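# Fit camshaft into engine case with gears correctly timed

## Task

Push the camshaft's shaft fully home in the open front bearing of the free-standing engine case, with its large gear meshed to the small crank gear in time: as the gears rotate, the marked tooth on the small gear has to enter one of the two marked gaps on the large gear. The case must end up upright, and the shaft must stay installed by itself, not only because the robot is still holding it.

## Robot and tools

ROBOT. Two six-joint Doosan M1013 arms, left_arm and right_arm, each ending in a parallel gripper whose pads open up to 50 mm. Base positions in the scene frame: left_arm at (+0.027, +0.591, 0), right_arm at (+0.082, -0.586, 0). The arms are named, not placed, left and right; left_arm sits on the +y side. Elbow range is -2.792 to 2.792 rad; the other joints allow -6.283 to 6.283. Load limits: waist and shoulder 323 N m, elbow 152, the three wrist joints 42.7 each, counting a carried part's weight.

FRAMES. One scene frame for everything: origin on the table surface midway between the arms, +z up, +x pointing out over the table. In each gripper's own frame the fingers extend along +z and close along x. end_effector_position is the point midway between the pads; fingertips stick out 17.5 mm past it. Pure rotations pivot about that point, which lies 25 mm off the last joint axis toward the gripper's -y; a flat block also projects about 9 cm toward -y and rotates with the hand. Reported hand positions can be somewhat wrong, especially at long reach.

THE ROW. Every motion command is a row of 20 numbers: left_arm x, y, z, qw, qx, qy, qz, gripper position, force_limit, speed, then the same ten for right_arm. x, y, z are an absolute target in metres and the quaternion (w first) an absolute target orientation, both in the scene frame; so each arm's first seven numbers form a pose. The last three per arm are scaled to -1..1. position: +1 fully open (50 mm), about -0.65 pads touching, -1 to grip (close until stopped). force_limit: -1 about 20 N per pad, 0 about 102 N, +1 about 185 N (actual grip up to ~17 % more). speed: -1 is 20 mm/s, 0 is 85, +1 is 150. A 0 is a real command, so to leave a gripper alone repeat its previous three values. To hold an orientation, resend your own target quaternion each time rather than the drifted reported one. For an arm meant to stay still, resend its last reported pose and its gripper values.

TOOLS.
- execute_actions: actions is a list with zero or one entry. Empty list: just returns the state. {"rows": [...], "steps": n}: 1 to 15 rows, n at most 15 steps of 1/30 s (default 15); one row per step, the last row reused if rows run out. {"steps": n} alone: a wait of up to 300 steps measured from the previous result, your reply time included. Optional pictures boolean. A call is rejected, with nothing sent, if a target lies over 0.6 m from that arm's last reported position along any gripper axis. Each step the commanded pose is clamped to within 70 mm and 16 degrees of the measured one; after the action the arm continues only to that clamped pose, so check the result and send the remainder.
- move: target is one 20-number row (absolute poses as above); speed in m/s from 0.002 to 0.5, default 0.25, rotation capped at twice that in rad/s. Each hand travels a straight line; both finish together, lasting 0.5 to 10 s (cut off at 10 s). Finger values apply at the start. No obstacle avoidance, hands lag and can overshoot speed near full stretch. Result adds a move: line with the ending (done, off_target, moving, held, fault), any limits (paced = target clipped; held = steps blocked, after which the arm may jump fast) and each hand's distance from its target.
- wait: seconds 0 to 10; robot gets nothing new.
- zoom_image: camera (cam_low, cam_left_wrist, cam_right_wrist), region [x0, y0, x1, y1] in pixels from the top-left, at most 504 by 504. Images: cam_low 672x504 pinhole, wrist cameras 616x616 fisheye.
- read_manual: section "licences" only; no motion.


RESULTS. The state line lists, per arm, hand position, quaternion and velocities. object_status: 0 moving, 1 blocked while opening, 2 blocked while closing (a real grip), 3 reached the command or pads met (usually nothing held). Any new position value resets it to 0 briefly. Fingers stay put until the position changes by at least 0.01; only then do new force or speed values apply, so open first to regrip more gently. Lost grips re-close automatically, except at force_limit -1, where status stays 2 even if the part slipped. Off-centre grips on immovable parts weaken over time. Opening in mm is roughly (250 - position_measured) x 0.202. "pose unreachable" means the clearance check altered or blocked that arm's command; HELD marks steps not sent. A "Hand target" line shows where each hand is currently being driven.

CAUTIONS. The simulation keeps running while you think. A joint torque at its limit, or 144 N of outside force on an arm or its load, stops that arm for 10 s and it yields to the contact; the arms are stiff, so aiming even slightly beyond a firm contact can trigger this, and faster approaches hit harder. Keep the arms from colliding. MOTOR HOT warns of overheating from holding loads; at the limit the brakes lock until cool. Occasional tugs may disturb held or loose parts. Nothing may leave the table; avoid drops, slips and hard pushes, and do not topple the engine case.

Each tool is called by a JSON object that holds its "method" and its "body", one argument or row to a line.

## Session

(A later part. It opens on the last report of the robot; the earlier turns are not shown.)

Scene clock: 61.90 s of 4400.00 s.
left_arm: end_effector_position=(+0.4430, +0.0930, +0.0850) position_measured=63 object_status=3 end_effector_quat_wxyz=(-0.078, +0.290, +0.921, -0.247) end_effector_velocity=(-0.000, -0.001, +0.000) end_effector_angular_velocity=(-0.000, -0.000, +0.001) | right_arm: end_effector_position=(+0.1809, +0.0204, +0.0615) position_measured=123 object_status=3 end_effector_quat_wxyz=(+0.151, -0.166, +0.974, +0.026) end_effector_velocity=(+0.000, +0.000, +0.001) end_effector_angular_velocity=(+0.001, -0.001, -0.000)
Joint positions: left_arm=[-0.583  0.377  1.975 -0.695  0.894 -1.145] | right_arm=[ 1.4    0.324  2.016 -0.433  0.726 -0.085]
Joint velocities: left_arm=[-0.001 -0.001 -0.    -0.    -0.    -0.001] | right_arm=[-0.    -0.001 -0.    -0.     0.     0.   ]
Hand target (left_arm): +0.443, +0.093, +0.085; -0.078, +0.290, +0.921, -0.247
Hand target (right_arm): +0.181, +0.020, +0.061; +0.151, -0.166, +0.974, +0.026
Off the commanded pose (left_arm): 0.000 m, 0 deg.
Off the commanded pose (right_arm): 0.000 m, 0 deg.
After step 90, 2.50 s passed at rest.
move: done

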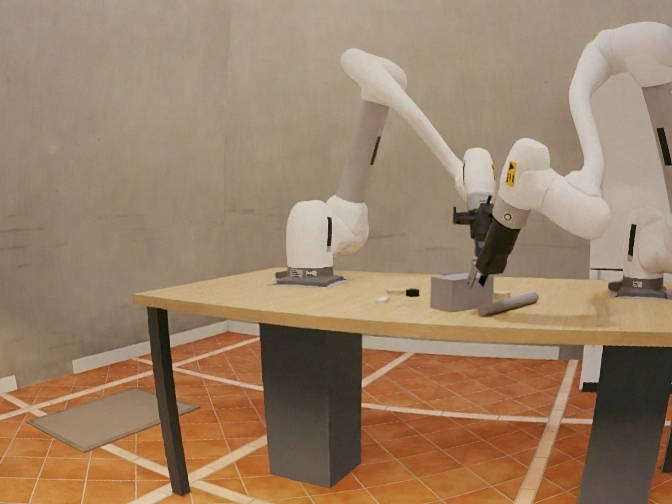

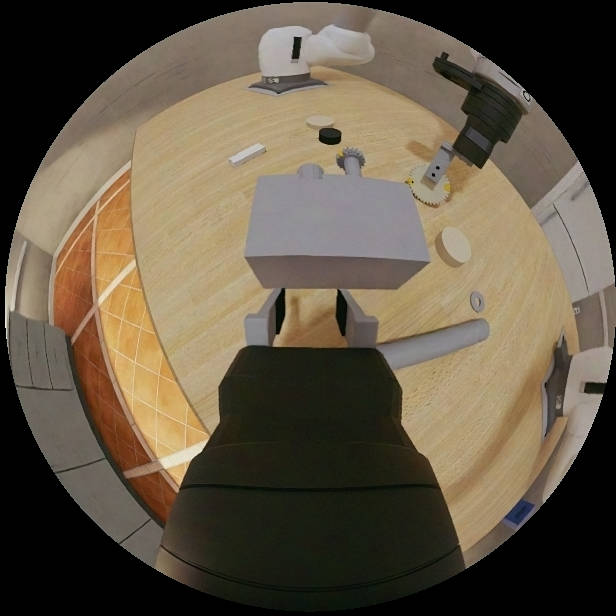

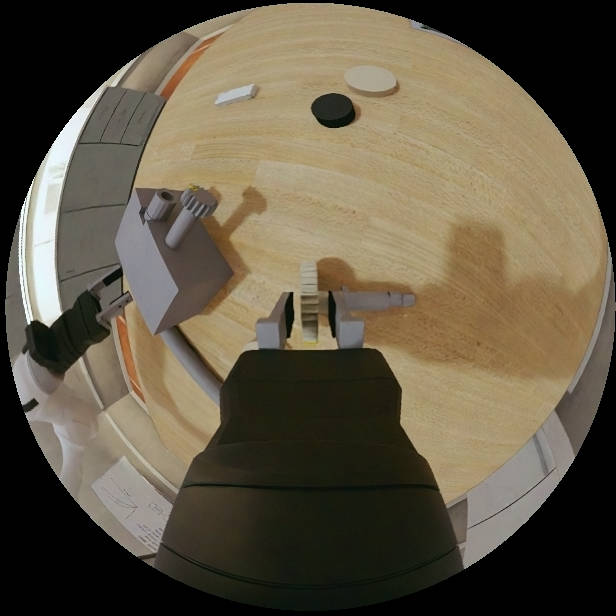

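{"method": "move", "body": {
  "target": [0.443,0.093,0.085,-0.0778,0.2905,0.9212,-0.2468,0.6,0,0, 0.1819,0.0207,0.0618,-0.1508,0.1656,-0.9743,-0.0256,-1,0.3,-0.7]
}}

{"method": "move", "body": {
  "target": [0.443,0.093,0.085,-0.0778,0.2905,0.9212,-0.2468,0.6,0,0, 0.18,0.0,0.14,0,0.1,-0.995,0,-1,0.3,-0.7],
  "speed": 0.15
}}

{"method": "move", "body": {
  "target": [0.443,0.093,0.085,-0.0778,0.2905,0.9212,-0.2468,0.6,0,0, 0.29,-0.14,0.14,0,0.887,0.4617,0,-1,0.3,-0.7],
  "speed": 0.45
}}

{"method": "move", "body": {
  "target": [0.443,0.093,0.085,-0.0778,0.2905,0.9212,-0.2468,0.6,0,0, 0.3106,-0.131,0.0858,-0.3106,0.8309,0.4325,-0.1617,-1,0.3,-0.7],
  "speed": 0.2
}}

{"method": "zoom_image", "body": {
  "camera": "cam_right_wrist",
  "region": [320, 210, 480, 340]
}}

{"method": "zoom_image", "body": {
  "camera": "cam_left_wrist",
  "region": [270, 90, 380, 190]
}}

Scene clock: 68.93 s of 4400.00 s.
left_arm: end_effector_position=(+0.4430, +0.0930, +0.0850) position_measured=63 object_status=3 end_effector_quat_wxyz=(-0.078, +0.290, +0.921, -0.247) end_effector_velocity=(+0.000, -0.001, +0.001) end_effector_angular_velocity=(-0.001, -0.001, +0.000) | right_arm: end_effector_position=(+0.1819, +0.0207, +0.0618) position_measured=197 object_status=2 end_effector_quat_wxyz=(+0.151, -0.166, +0.974, +0.026) end_effector_velocity=(-0.000, -0.000, -0.000) end_effector_angular_velocity=(+0.000, +0.000, -0.000)
Joint positions: left_arm=[-0.584  0.377  1.975 -0.695  0.894 -1.145] | right_arm=[ 1.399  0.324  2.015 -0.432  0.726 -0.087]
Joint velocities: left_arm=[-0.001 -0.    -0.001 -0.001 -0.    -0.   ] | right_arm=[-0.    -0.     0.     0.    -0.001 -0.   ]
Hand target (left_arm): +0.443, +0.093, +0.085; -0.078, +0.291, +0.921, -0.247
Hand target (right_arm): +0.182, +0.021, +0.062; +0.151, -0.166, +0.974, +0.026
Off the commanded pose (left_arm): 0.000 m, 0 deg.
Off the commanded pose (right_arm): 0.000 m, 0 deg.
After step 90, 3.33 s passed at rest.
move: done

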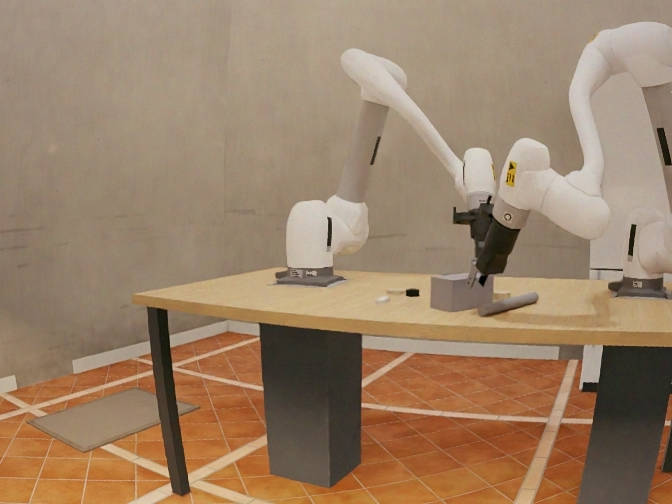

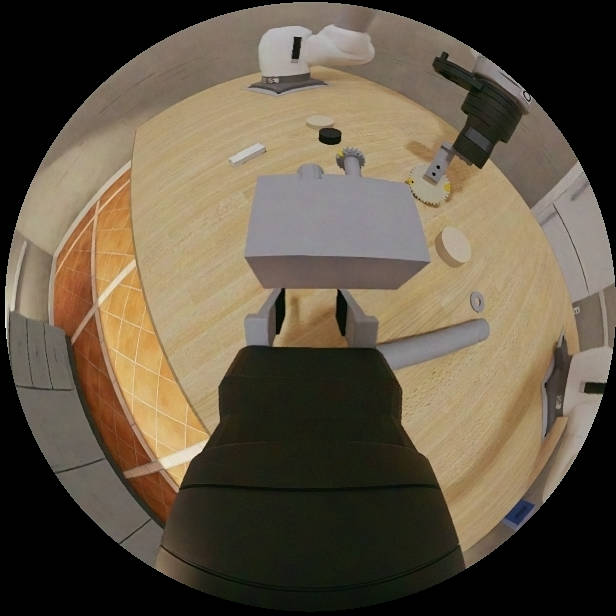

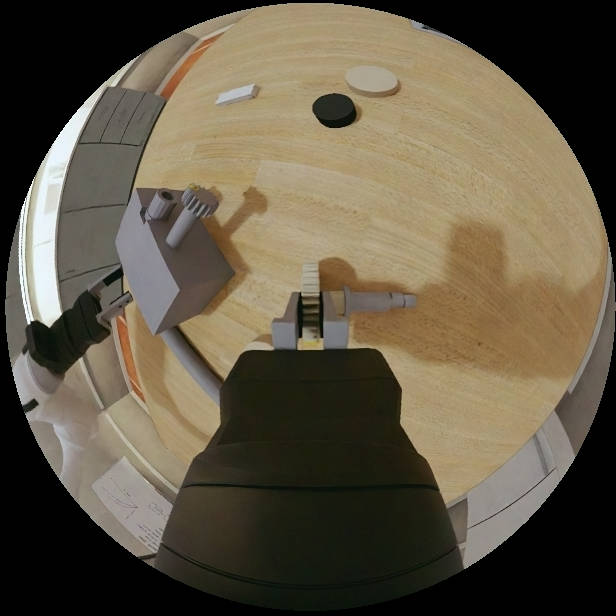

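Scene clock: 70.37 s of 4400.00 s.
left_arm: end_effector_position=(+0.4430, +0.0930, +0.0850) position_measured=63 object_status=3 end_effector_quat_wxyz=(-0.078, +0.290, +0.921, -0.247) end_effector_velocity=(-0.001, +0.000, -0.000) end_effector_angular_velocity=(+0.001, +0.001, +0.001) | right_arm: end_effector_position=(+0.1799, -0.0000, +0.1400) position_measured=197 object_status=2 end_effector_quat_wxyz=(-0.000, -0.100, +0.995, +0.000) end_effector_velocity=(+0.000, -0.000, -0.001) end_effector_angular_velocity=(-0.002, +0.001, -0.001)
Joint positions: left_arm=[-0.584  0.377  1.975 -0.695  0.894 -1.145] | right_arm=[ 1.257  0.247  1.911  0.001  0.984 -0.408]
Joint velocities: left_arm=[-0.     0.     0.001 -0.     0.    -0.001] | right_arm=[-0.001  0.001 -0.     0.001  0.001 -0.   ]
Hand target (left_arm): +0.443, +0.093, +0.085; -0.078, +0.291, +0.921, -0.247
Hand target (right_arm): +0.180, -0.000, +0.140; -0.000, -0.100, +0.995, +0.000
Off the commanded pose (left_arm): 0.000 m, 0 deg.
Off the commanded pose (right_arm): 0.000 m, 0 deg.
move: done

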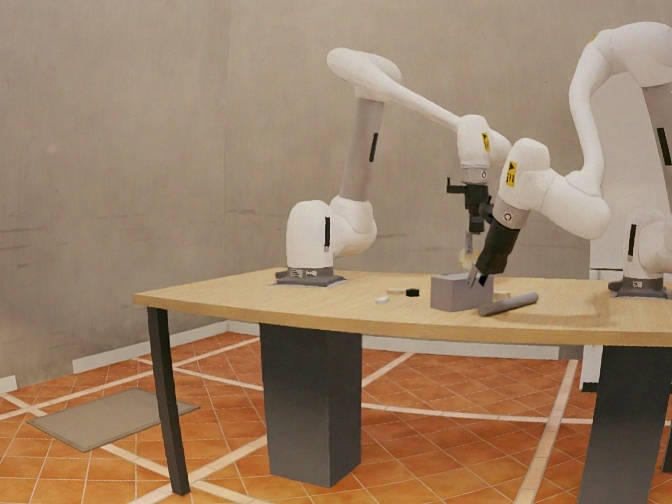

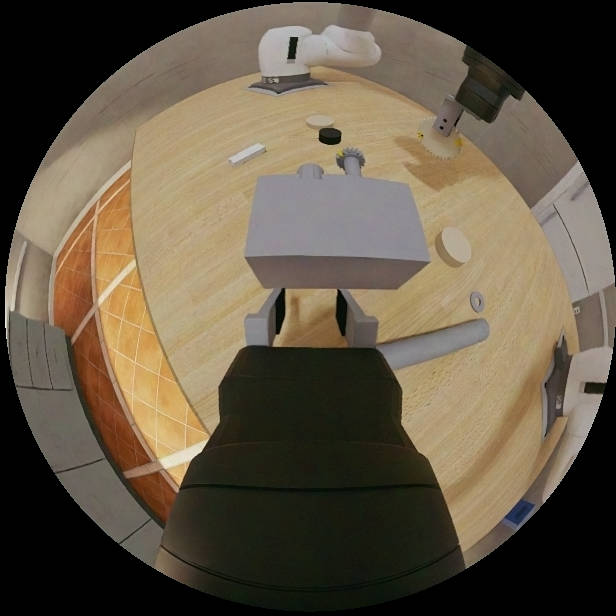

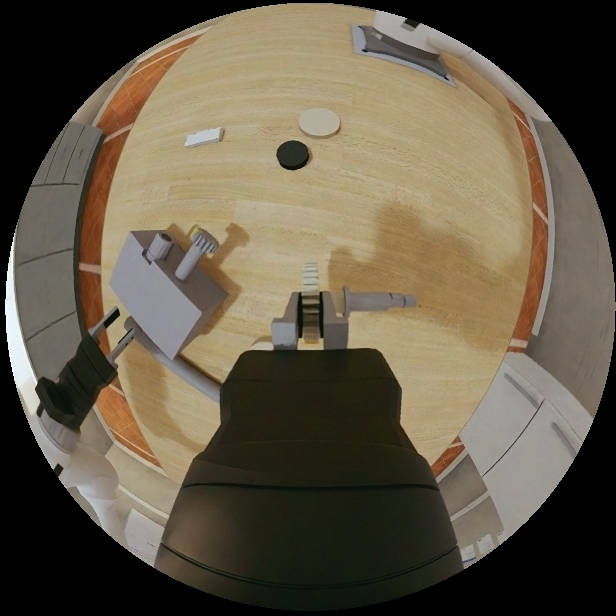

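Scene clock: 73.47 s of 4400.00 s.
left_arm: end_effector_position=(+0.4430, +0.0930, +0.0850) position_measured=63 object_status=3 end_effector_quat_wxyz=(-0.078, +0.291, +0.921, -0.247) end_effector_velocity=(+0.000, +0.001, +0.000) end_effector_angular_velocity=(+0.000, -0.002, -0.001) | right_arm: end_effector_position=(+0.2898, -0.1402, +0.1401) position_measured=197 object_status=2 end_effector_quat_wxyz=(-0.000, +0.887, +0.462, -0.000) end_effector_velocity=(-0.000, +0.000, -0.000) end_effector_angular_velocity=(-0.001, -0.000, -0.000)
Joint positions: left_arm=[-0.584  0.377  1.975 -0.695  0.894 -1.145] | right_arm=[0.907 0.055 2.142 0.001 0.945 1.624]
Joint velocities: left_arm=[ 0.001 -0.001  0.     0.001  0.     0.001] | right_arm=[ 0.     0.001 -0.    -0.    -0.     0.001]
Hand target (left_arm): +0.443, +0.093, +0.085; -0.078, +0.291, +0.921, -0.247
Hand target (right_arm): +0.290, -0.140, +0.140; -0.000, +0.887, +0.462, -0.000
Off the commanded pose (left_arm): 0.000 m, 0 deg.
Off the commanded pose (right_arm): 0.000 m, 0 deg.
move: done

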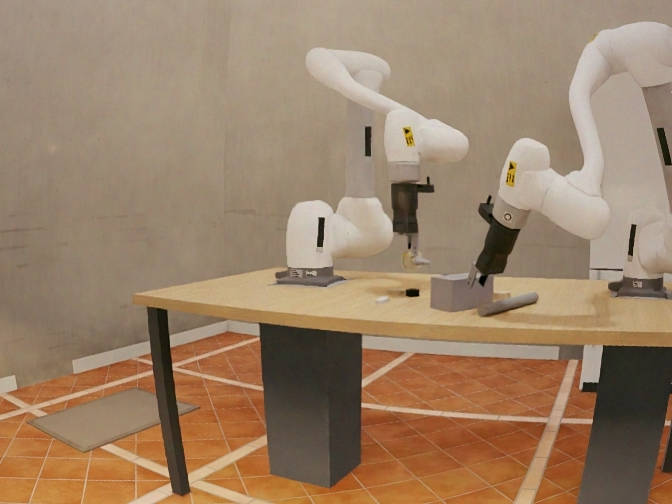

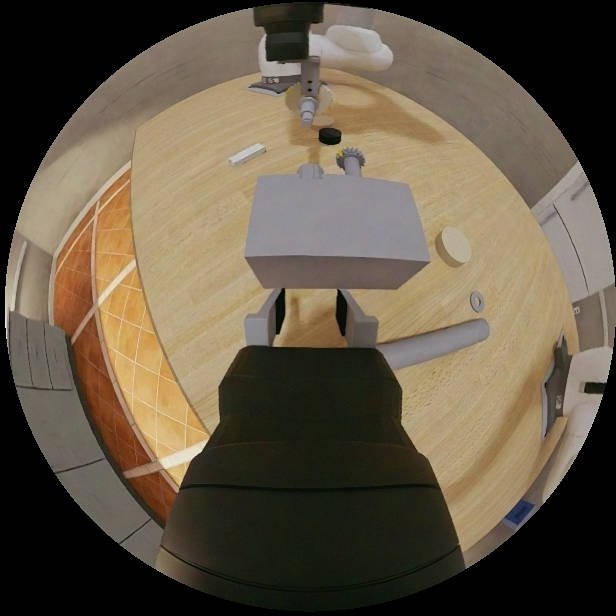

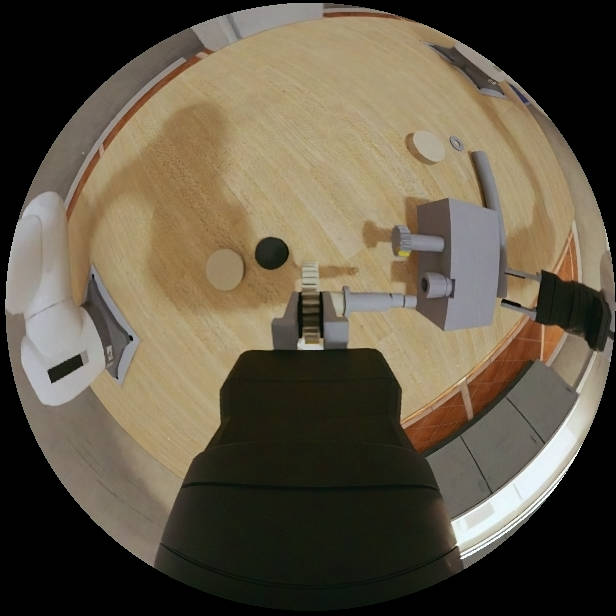

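Scene clock: 75.60 s of 4400.00 s.
left_arm: end_effector_position=(+0.4430, +0.0930, +0.0850) position_measured=63 object_status=3 end_effector_quat_wxyz=(-0.078, +0.291, +0.921, -0.247) end_effector_velocity=(+0.000, +0.000, +0.000) end_effector_angular_velocity=(-0.000, -0.001, +0.000) | right_arm: end_effector_position=(+0.3102, -0.1311, +0.0858) position_measured=197 object_status=2 end_effector_quat_wxyz=(-0.311, +0.830, +0.433, -0.162) end_effector_velocity=(+0.001, +0.000, -0.000) end_effector_angular_velocity=(+0.000, +0.001, -0.001)
Joint positions: left_arm=[-0.584  0.377  1.975 -0.695  0.894 -1.145] | right_arm=[0.508 0.304 2.19  0.774 1.085 0.697]
Joint velocities: left_arm=[ 0.001 -0.001 -0.     0.     0.     0.   ] | right_arm=[-0.001  0.002 -0.001  0.001  0.    -0.001]
Hand target (left_arm): +0.443, +0.093, +0.085; -0.078, +0.291, +0.921, -0.247
Hand target (right_arm): +0.310, -0.131, +0.086; -0.311, +0.830, +0.433, -0.162
Off the commanded pose (left_arm): 0.000 m, 0 deg.
Off the commanded pose (right_arm): 0.000 m, 0 deg.
move: done

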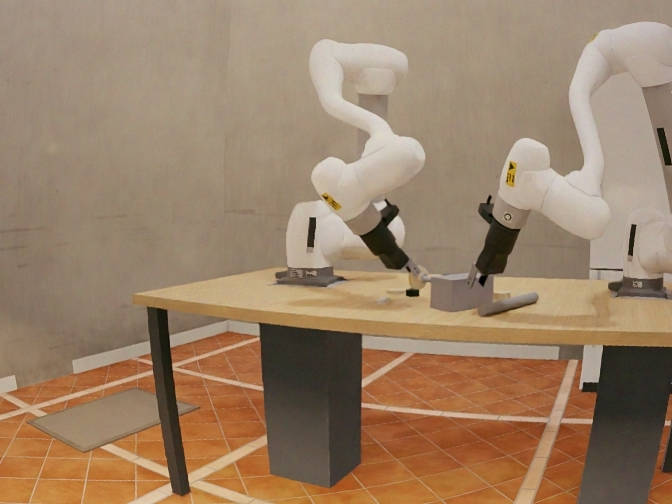

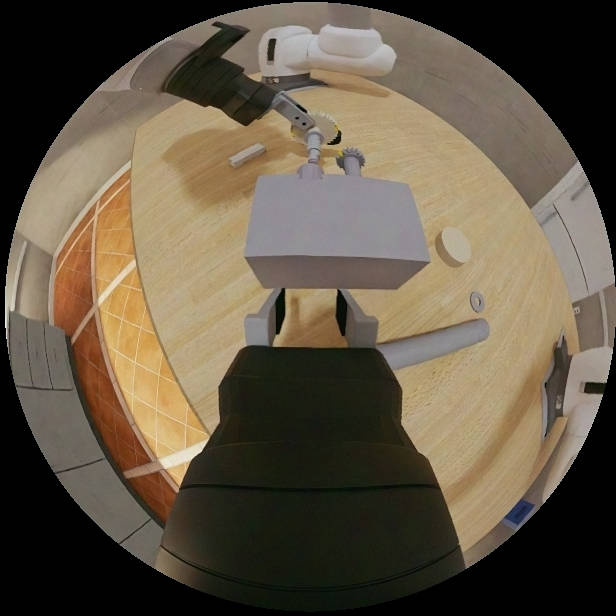

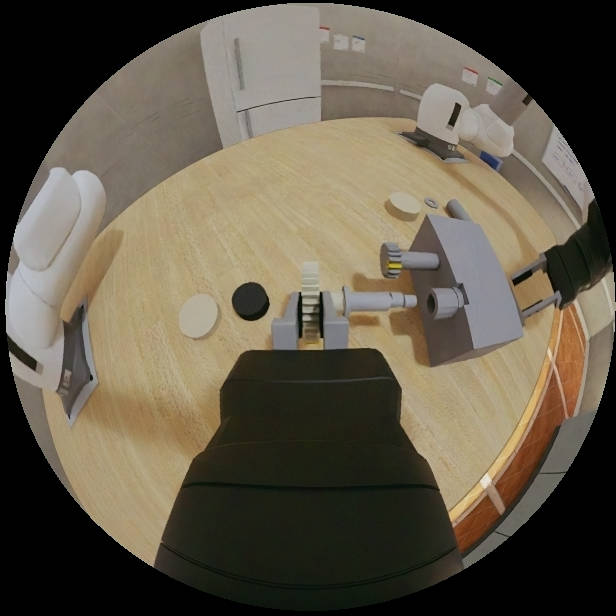

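Region (320, 210, 480, 340) of cam_right_wrist's 616x616 image, scaled by 3.150, with more detail than that image has; it fills the top 410 rows of this view, and the rest is white.

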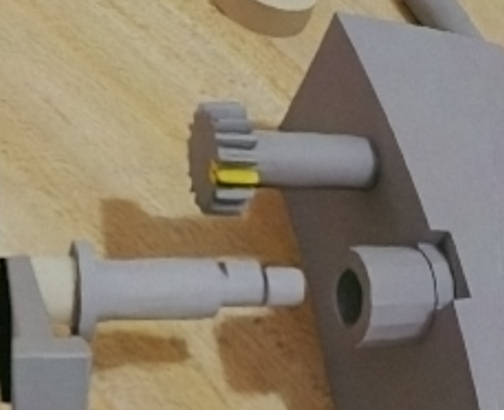

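Region (270, 90, 380, 190) of cam_left_wrist's 616x616 image, scaled by 4.582, with more detail than that image has; it fills the top 458 rows of this view, and the rest is white.

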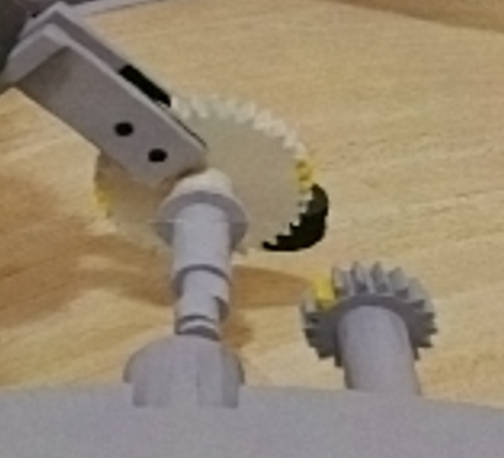

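{"method": "move", "body": {
  "target": [0.443,0.093,0.085,-0.0778,0.2905,0.9212,-0.2468,0.6,0,0, 0.324,-0.1223,0.0839,-0.3449,0.8127,0.4322,-0.1834,-1,0.3,-0.7],
  "speed": 0.04
}}

{"method": "zoom_image", "body": {
  "camera": "cam_right_wrist",
  "region": [355, 265, 455, 335]
}}

{"method": "zoom_image", "body": {
  "camera": "cam_left_wrist",
  "region": [275, 110, 350, 185]
}}

Scene clock: 83.93 s of 4400.00 s.
left_arm: end_effector_position=(+0.4430, +0.0930, +0.0850) position_measured=63 object_status=3 end_effector_quat_wxyz=(-0.078, +0.291, +0.921, -0.247) end_effector_velocity=(+0.000, -0.000, +0.001) end_effector_angular_velocity=(-0.000, -0.002, -0.001) | right_arm: end_effector_position=(+0.3240, -0.1223, +0.0839) position_measured=197 object_status=2 end_effector_quat_wxyz=(-0.345, +0.813, +0.432, -0.183) end_effector_velocity=(+0.000, -0.000, -0.001) end_effector_angular_velocity=(-0.000, +0.000, -0.001)
Joint positions: left_arm=[-0.584  0.377  1.975 -0.695  0.894 -1.145] | right_arm=[0.48  0.367 2.153 0.814 1.154 0.63 ]
Joint velocities: left_arm=[-0.001 -0.001 -0.001  0.002  0.    -0.001] | right_arm=[-0.001  0.001  0.     0.    -0.    -0.001]
Hand target (left_arm): +0.443, +0.093, +0.085; -0.078, +0.291, +0.921, -0.247
Hand target (right_arm): +0.324, -0.122, +0.084; -0.345, +0.813, +0.432, -0.183
Off the commanded pose (left_arm): 0.000 m, 0 deg.
Off the commanded pose (right_arm): 0.000 m, 0 deg.
After step 90, 4.00 s passed at rest.
move: done

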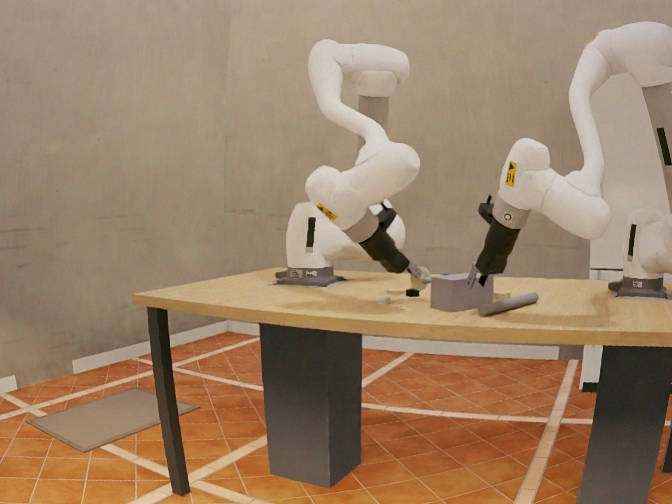

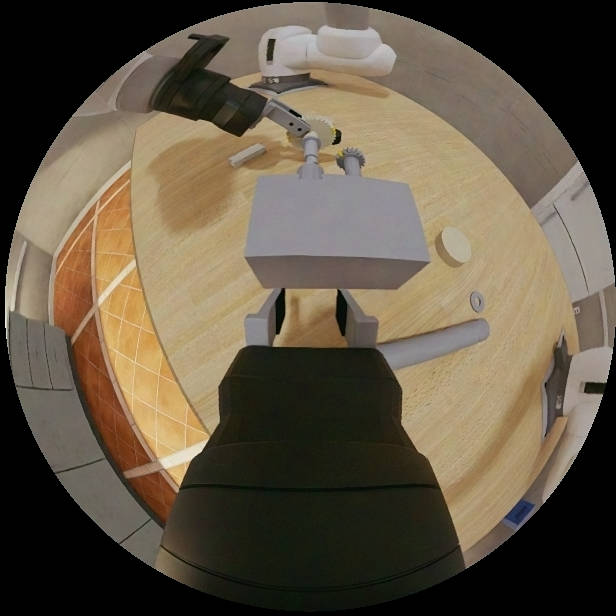

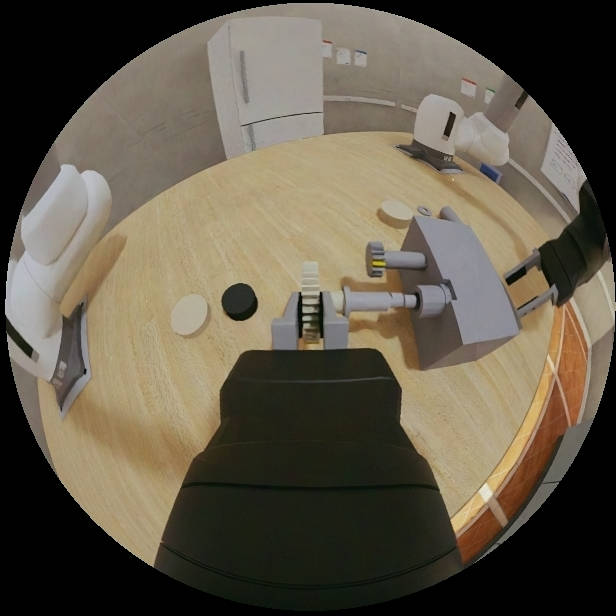

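Region (355, 265, 455, 335) of cam_right_wrist's 616x616 image, scaled by 5.040, with more detail than that image has; it fills the top 353 rows of this view, and the rest is white.

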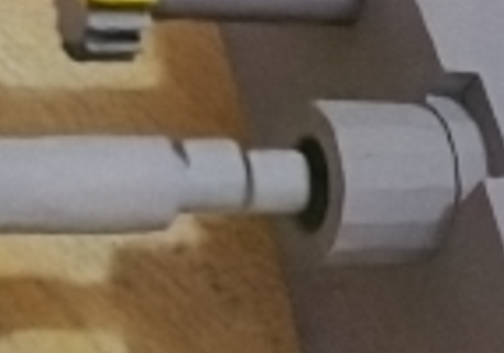

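Region (275, 110, 350, 185) of cam_left_wrist's 616x616 image, scaled by 6.720, with more detail than that image has.

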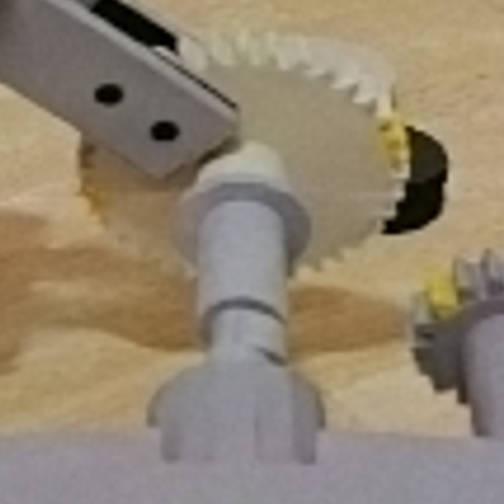

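{"method": "move", "body": {
  "target": [0.443,0.093,0.085,-0.0778,0.2905,0.9212,-0.2468,0.6,0,0, 0.3378,-0.1027,0.0839,-0.3449,0.8127,0.4322,-0.1834,-1,0.3,-0.7],
  "speed": 0.015
}}

{"method": "zoom_image", "body": {
  "camera": "cam_right_wrist",
  "region": [340, 265, 440, 335]
}}

{"method": "zoom_image", "body": {
  "camera": "cam_left_wrist",
  "region": [275, 110, 350, 185]
}}

Scene clock: 89.13 s of 4400.00 s.
left_arm: end_effector_position=(+0.4430, +0.0930, +0.0850) position_measured=63 object_status=3 end_effector_quat_wxyz=(-0.078, +0.291, +0.921, -0.247) end_effector_velocity=(+0.000, +0.000, +0.001) end_effector_angular_velocity=(-0.001, -0.001, +0.001) | right_arm: end_effector_position=(+0.3378, -0.1027, +0.0839) position_measured=197 object_status=2 end_effector_quat_wxyz=(-0.345, +0.813, +0.432, -0.183) end_effector_velocity=(+0.001, +0.000, +0.000) end_effector_angular_velocity=(+0.001, -0.001, -0.000)
Joint positions: left_arm=[-0.584  0.377  1.975 -0.695  0.894 -1.145] | right_arm=[0.495 0.392 2.109 0.818 1.16  0.651]
Joint velocities: left_arm=[ 0.001 -0.002  0.     0.    -0.    -0.001] | right_arm=[-0.    -0.001 -0.001 -0.    -0.     0.   ]
Hand target (left_arm): +0.443, +0.093, +0.085; -0.078, +0.291, +0.921, -0.247
Hand target (right_arm): +0.338, -0.103, +0.084; -0.345, +0.813, +0.432, -0.183
Off the commanded pose (left_arm): 0.000 m, 0 deg.
Off the commanded pose (right_arm): 0.000 m, 0 deg.
After step 90, 0.37 s passed at rest.
move: done

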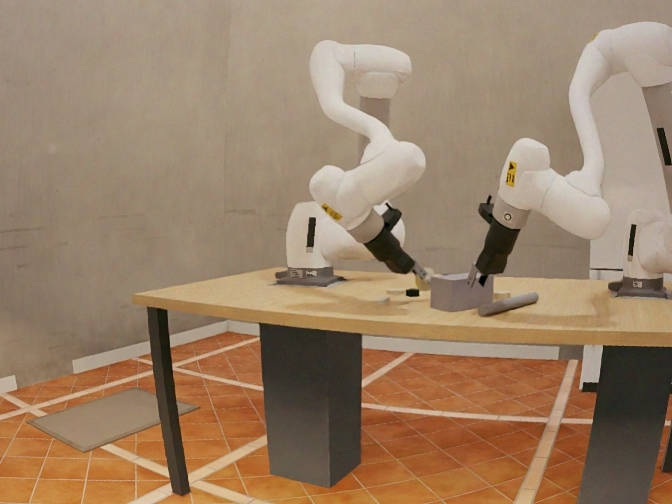

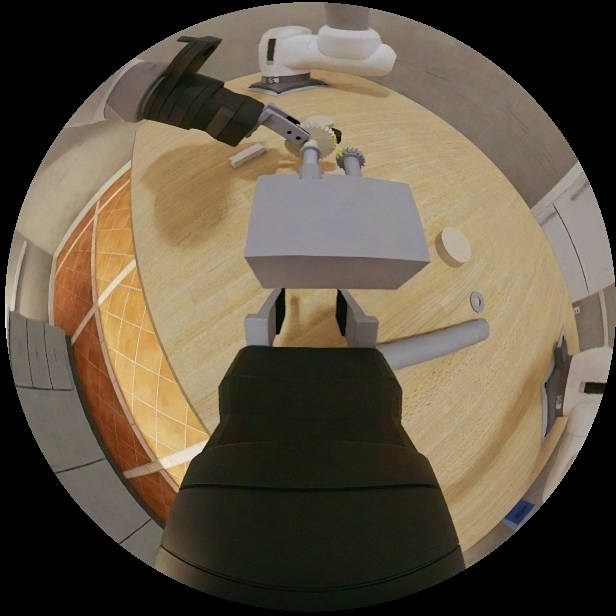

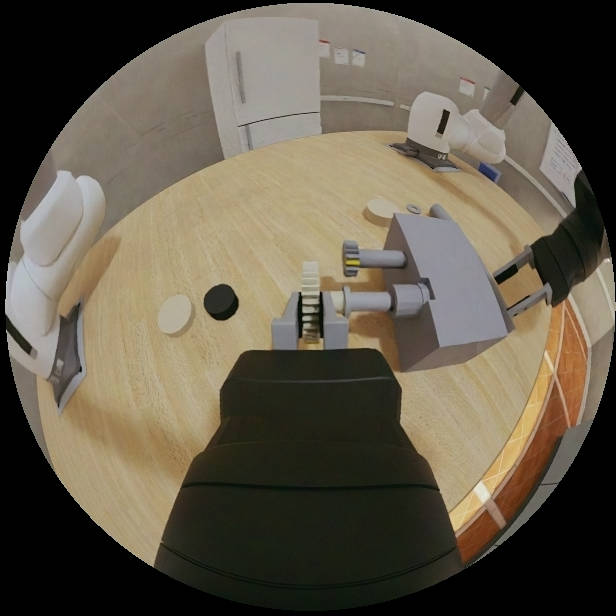

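Region (340, 265, 440, 335) of cam_right_wrist's 616x616 image, scaled by 5.040, with more detail than that image has; it fills the top 353 rows of this view, and the rest is white.

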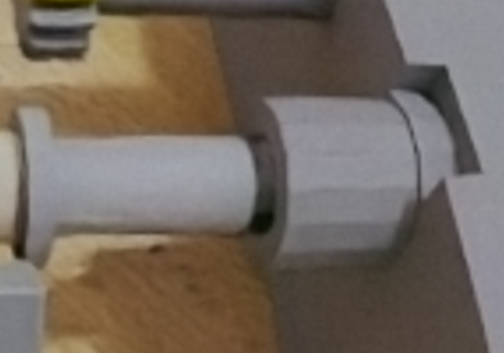

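Region (275, 110, 350, 185) of cam_left_wrist's 616x616 image, scaled by 6.720, with more detail than that image has.

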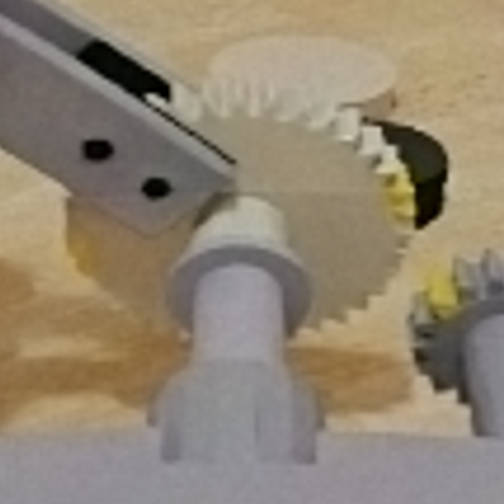

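{"method": "move", "body": {
  "target": [0.443,0.093,0.085,-0.0778,0.2905,0.9212,-0.2468,0.6,0,0, 0.3433,-0.0943,0.0841,-0.3449,0.8127,0.4322,-0.1834,-1,0.3,-0.7],
  "speed": 0.01
}}

{"method": "zoom_image", "body": {
  "camera": "cam_right_wrist",
  "region": [290, 235, 430, 335]
}}

{"method": "zoom_image", "body": {
  "camera": "cam_left_wrist",
  "region": [275, 110, 350, 185]
}}

Scene clock: 94.37 s of 4400.00 s.
left_arm: end_effector_position=(+0.4430, +0.0930, +0.0850) position_measured=63 object_status=3 end_effector_quat_wxyz=(-0.078, +0.291, +0.921, -0.247) end_effector_velocity=(+0.000, +0.001, -0.001) end_effector_angular_velocity=(+0.001, +0.001, -0.001) | right_arm: end_effector_position=(+0.3433, -0.0943, +0.0841) position_measured=197 object_status=2 end_effector_quat_wxyz=(-0.345, +0.813, +0.432, -0.183) end_effector_velocity=(-0.000, -0.000, -0.000) end_effector_angular_velocity=(-0.001, -0.000, -0.000)
Joint positions: left_arm=[-0.584  0.377  1.975 -0.695  0.894 -1.145] | right_arm=[0.501 0.403 2.09  0.819 1.163 0.661]
Joint velocities: left_arm=[ 0.001  0.001  0.     0.001 -0.     0.001] | right_arm=[ 0.     0.     0.001 -0.    -0.001  0.   ]
Hand target (left_arm): +0.443, +0.093, +0.085; -0.078, +0.291, +0.921, -0.247
Hand target (right_arm): +0.343, -0.094, +0.084; -0.345, +0.813, +0.432, -0.183
Off the commanded pose (left_arm): 0.000 m, 0 deg.
Off the commanded pose (right_arm): 0.000 m, 0 deg.
After step 90, 1.00 s passed at rest.
move: done

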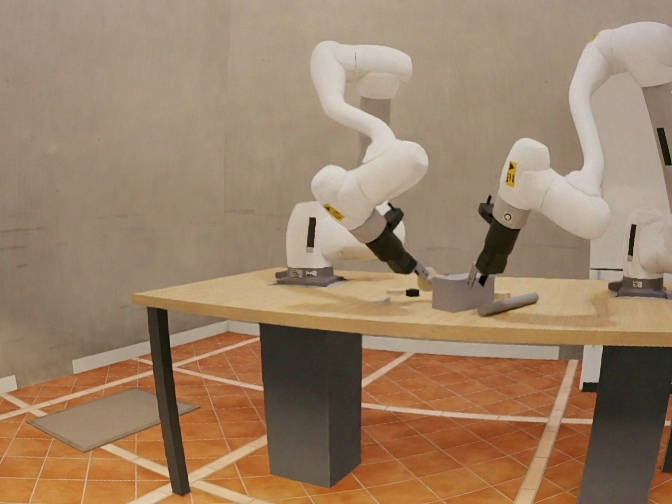

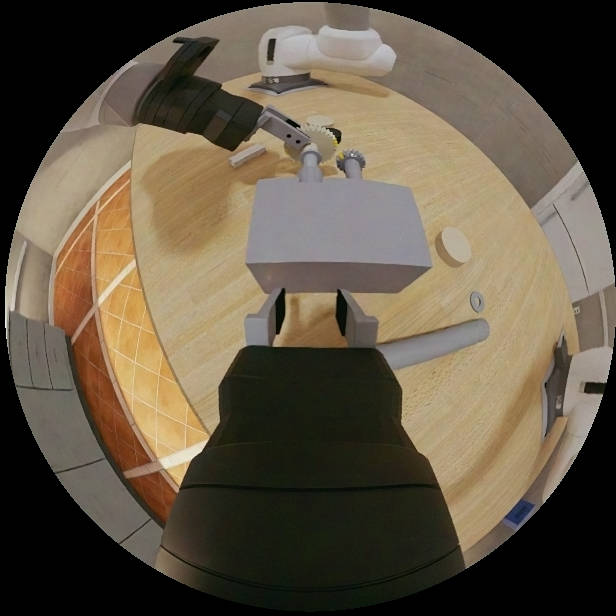

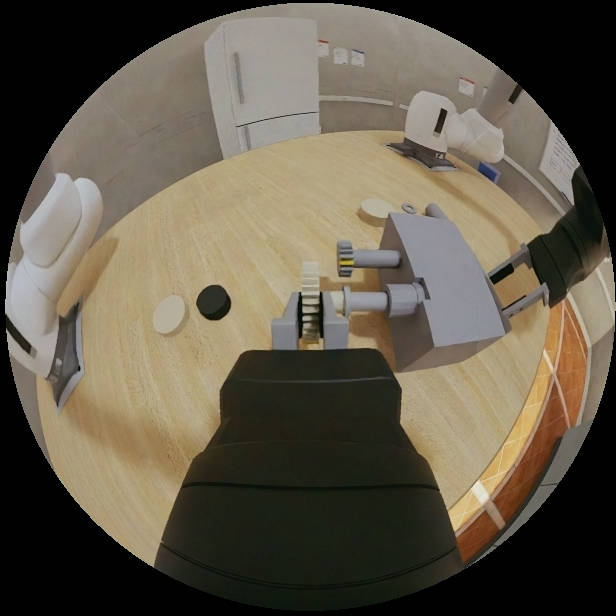

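Region (290, 235, 430, 335) of cam_right_wrist's 616x616 image, scaled by 3.600, with more detail than that image has; it fills the top 360 rows of this view, and the rest is white.

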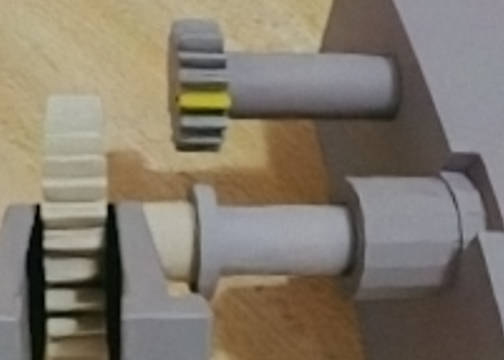

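Region (275, 110, 350, 185) of cam_left_wrist's 616x616 image, scaled by 6.720, with more detail than that image has.

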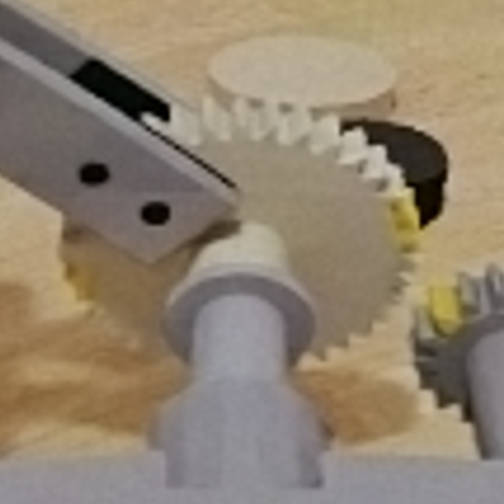

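Case slid about 5 mm and yawed. Look closer.

{"method": "zoom_image", "body": {
  "camera": "cam_right_wrist",
  "region": [365, 275, 425, 325]
}}

Region (365, 275, 425, 325) of cam_right_wrist's 616x616 image, scaled by 8.400, with more detail than that image has.

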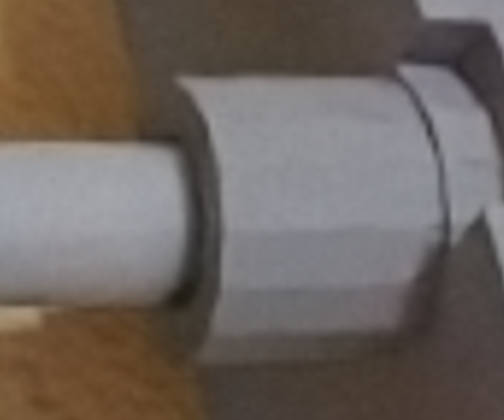

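{"method": "move", "body": {
  "target": [0.443,0.093,0.085,-0.0778,0.2905,0.9212,-0.2468,0.6,0,0, 0.3451,-0.0966,0.0849,-0.3409,0.8031,0.4498,-0.1909,-1,0.3,-0.7],
  "speed": 0.02
}}

{"method": "zoom_image", "body": {
  "camera": "cam_right_wrist",
  "region": [365, 275, 425, 325]
}}

{"method": "zoom_image", "body": {
  "camera": "cam_left_wrist",
  "region": [285, 140, 335, 190]
}}

Scene clock: 102.50 s of 4400.00 s.
left_arm: end_effector_position=(+0.4430, +0.0930, +0.0850) position_measured=63 object_status=3 end_effector_quat_wxyz=(-0.078, +0.291, +0.921, -0.247) end_effector_velocity=(+0.000, +0.000, -0.001) end_effector_angular_velocity=(+0.001, +0.000, -0.000) | right_arm: end_effector_position=(+0.3451, -0.0966, +0.0849) position_measured=197 object_status=2 end_effector_quat_wxyz=(-0.341, +0.803, +0.450, -0.191) end_effector_velocity=(-0.001, -0.000, -0.001) end_effector_angular_velocity=(-0.001, +0.002, +0.001)
Joint positions: left_arm=[-0.584  0.377  1.975 -0.695  0.894 -1.145] | right_arm=[0.503 0.413 2.071 0.791 1.188 0.649]
Joint velocities: left_arm=[0.    0.001 0.    0.001 0.    0.001] | right_arm=[ 0.001  0.001  0.001 -0.     0.     0.   ]
Hand target (left_arm): +0.443, +0.093, +0.085; -0.078, +0.291, +0.921, -0.247
Hand target (right_arm): +0.345, -0.097, +0.085; -0.341, +0.803, +0.450, -0.191
Off the commanded pose (left_arm): 0.000 m, 0 deg.
Off the commanded pose (right_arm): 0.000 m, 0 deg.
After step 90, 3.83 s passed at rest.
move: done

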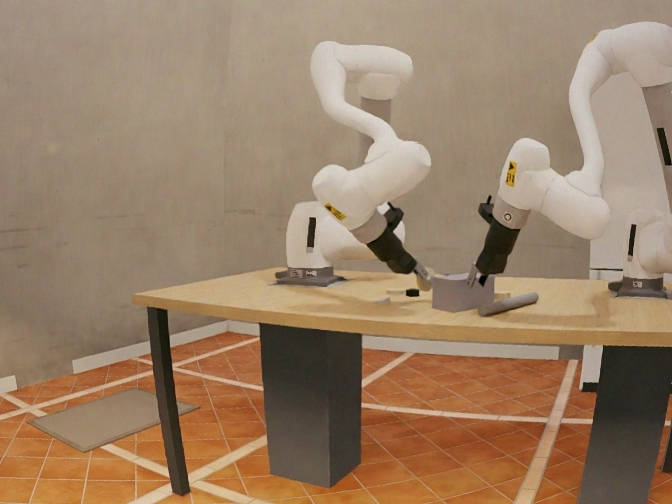

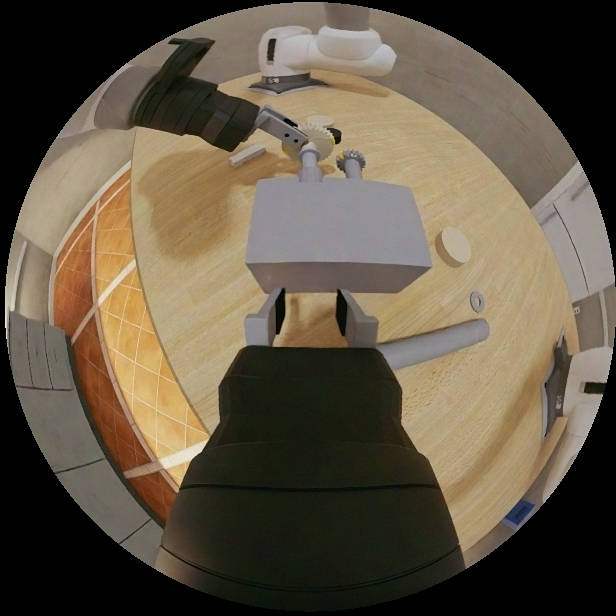

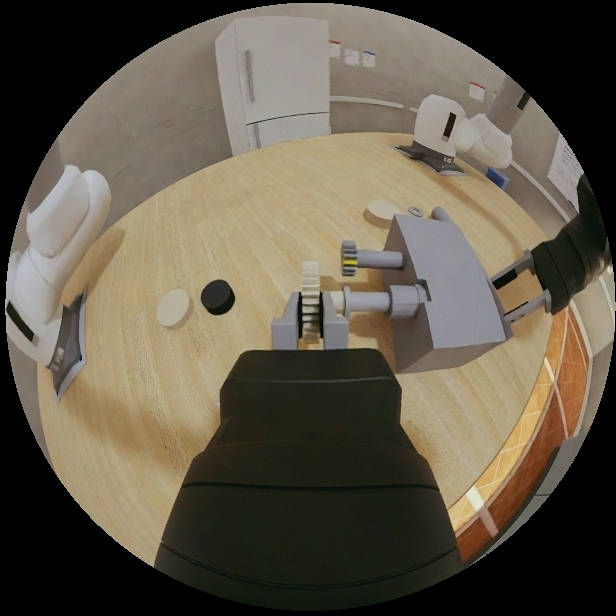

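Region (365, 275, 425, 325) of cam_right_wrist's 616x616 image, scaled by 8.400, with more detail than that image has.

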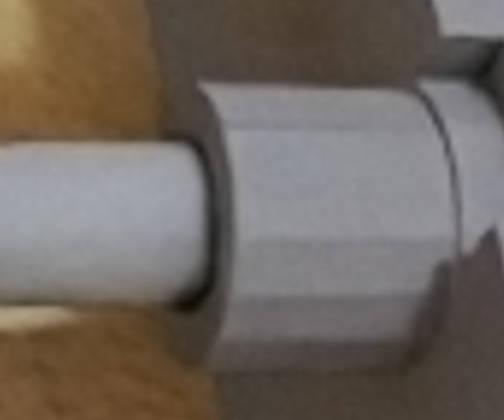

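Region (285, 140, 335, 190) of cam_left_wrist's 616x616 image, scaled by 10.080, with more detail than that image has.

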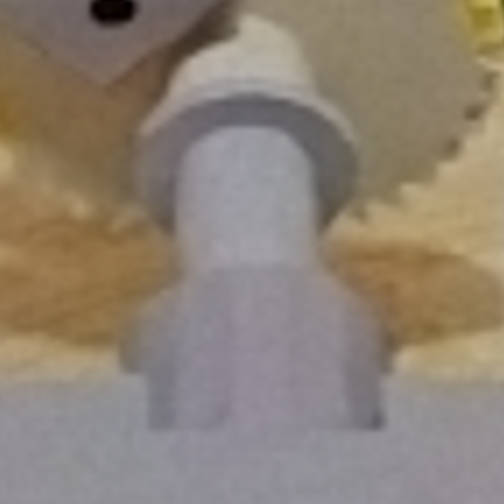

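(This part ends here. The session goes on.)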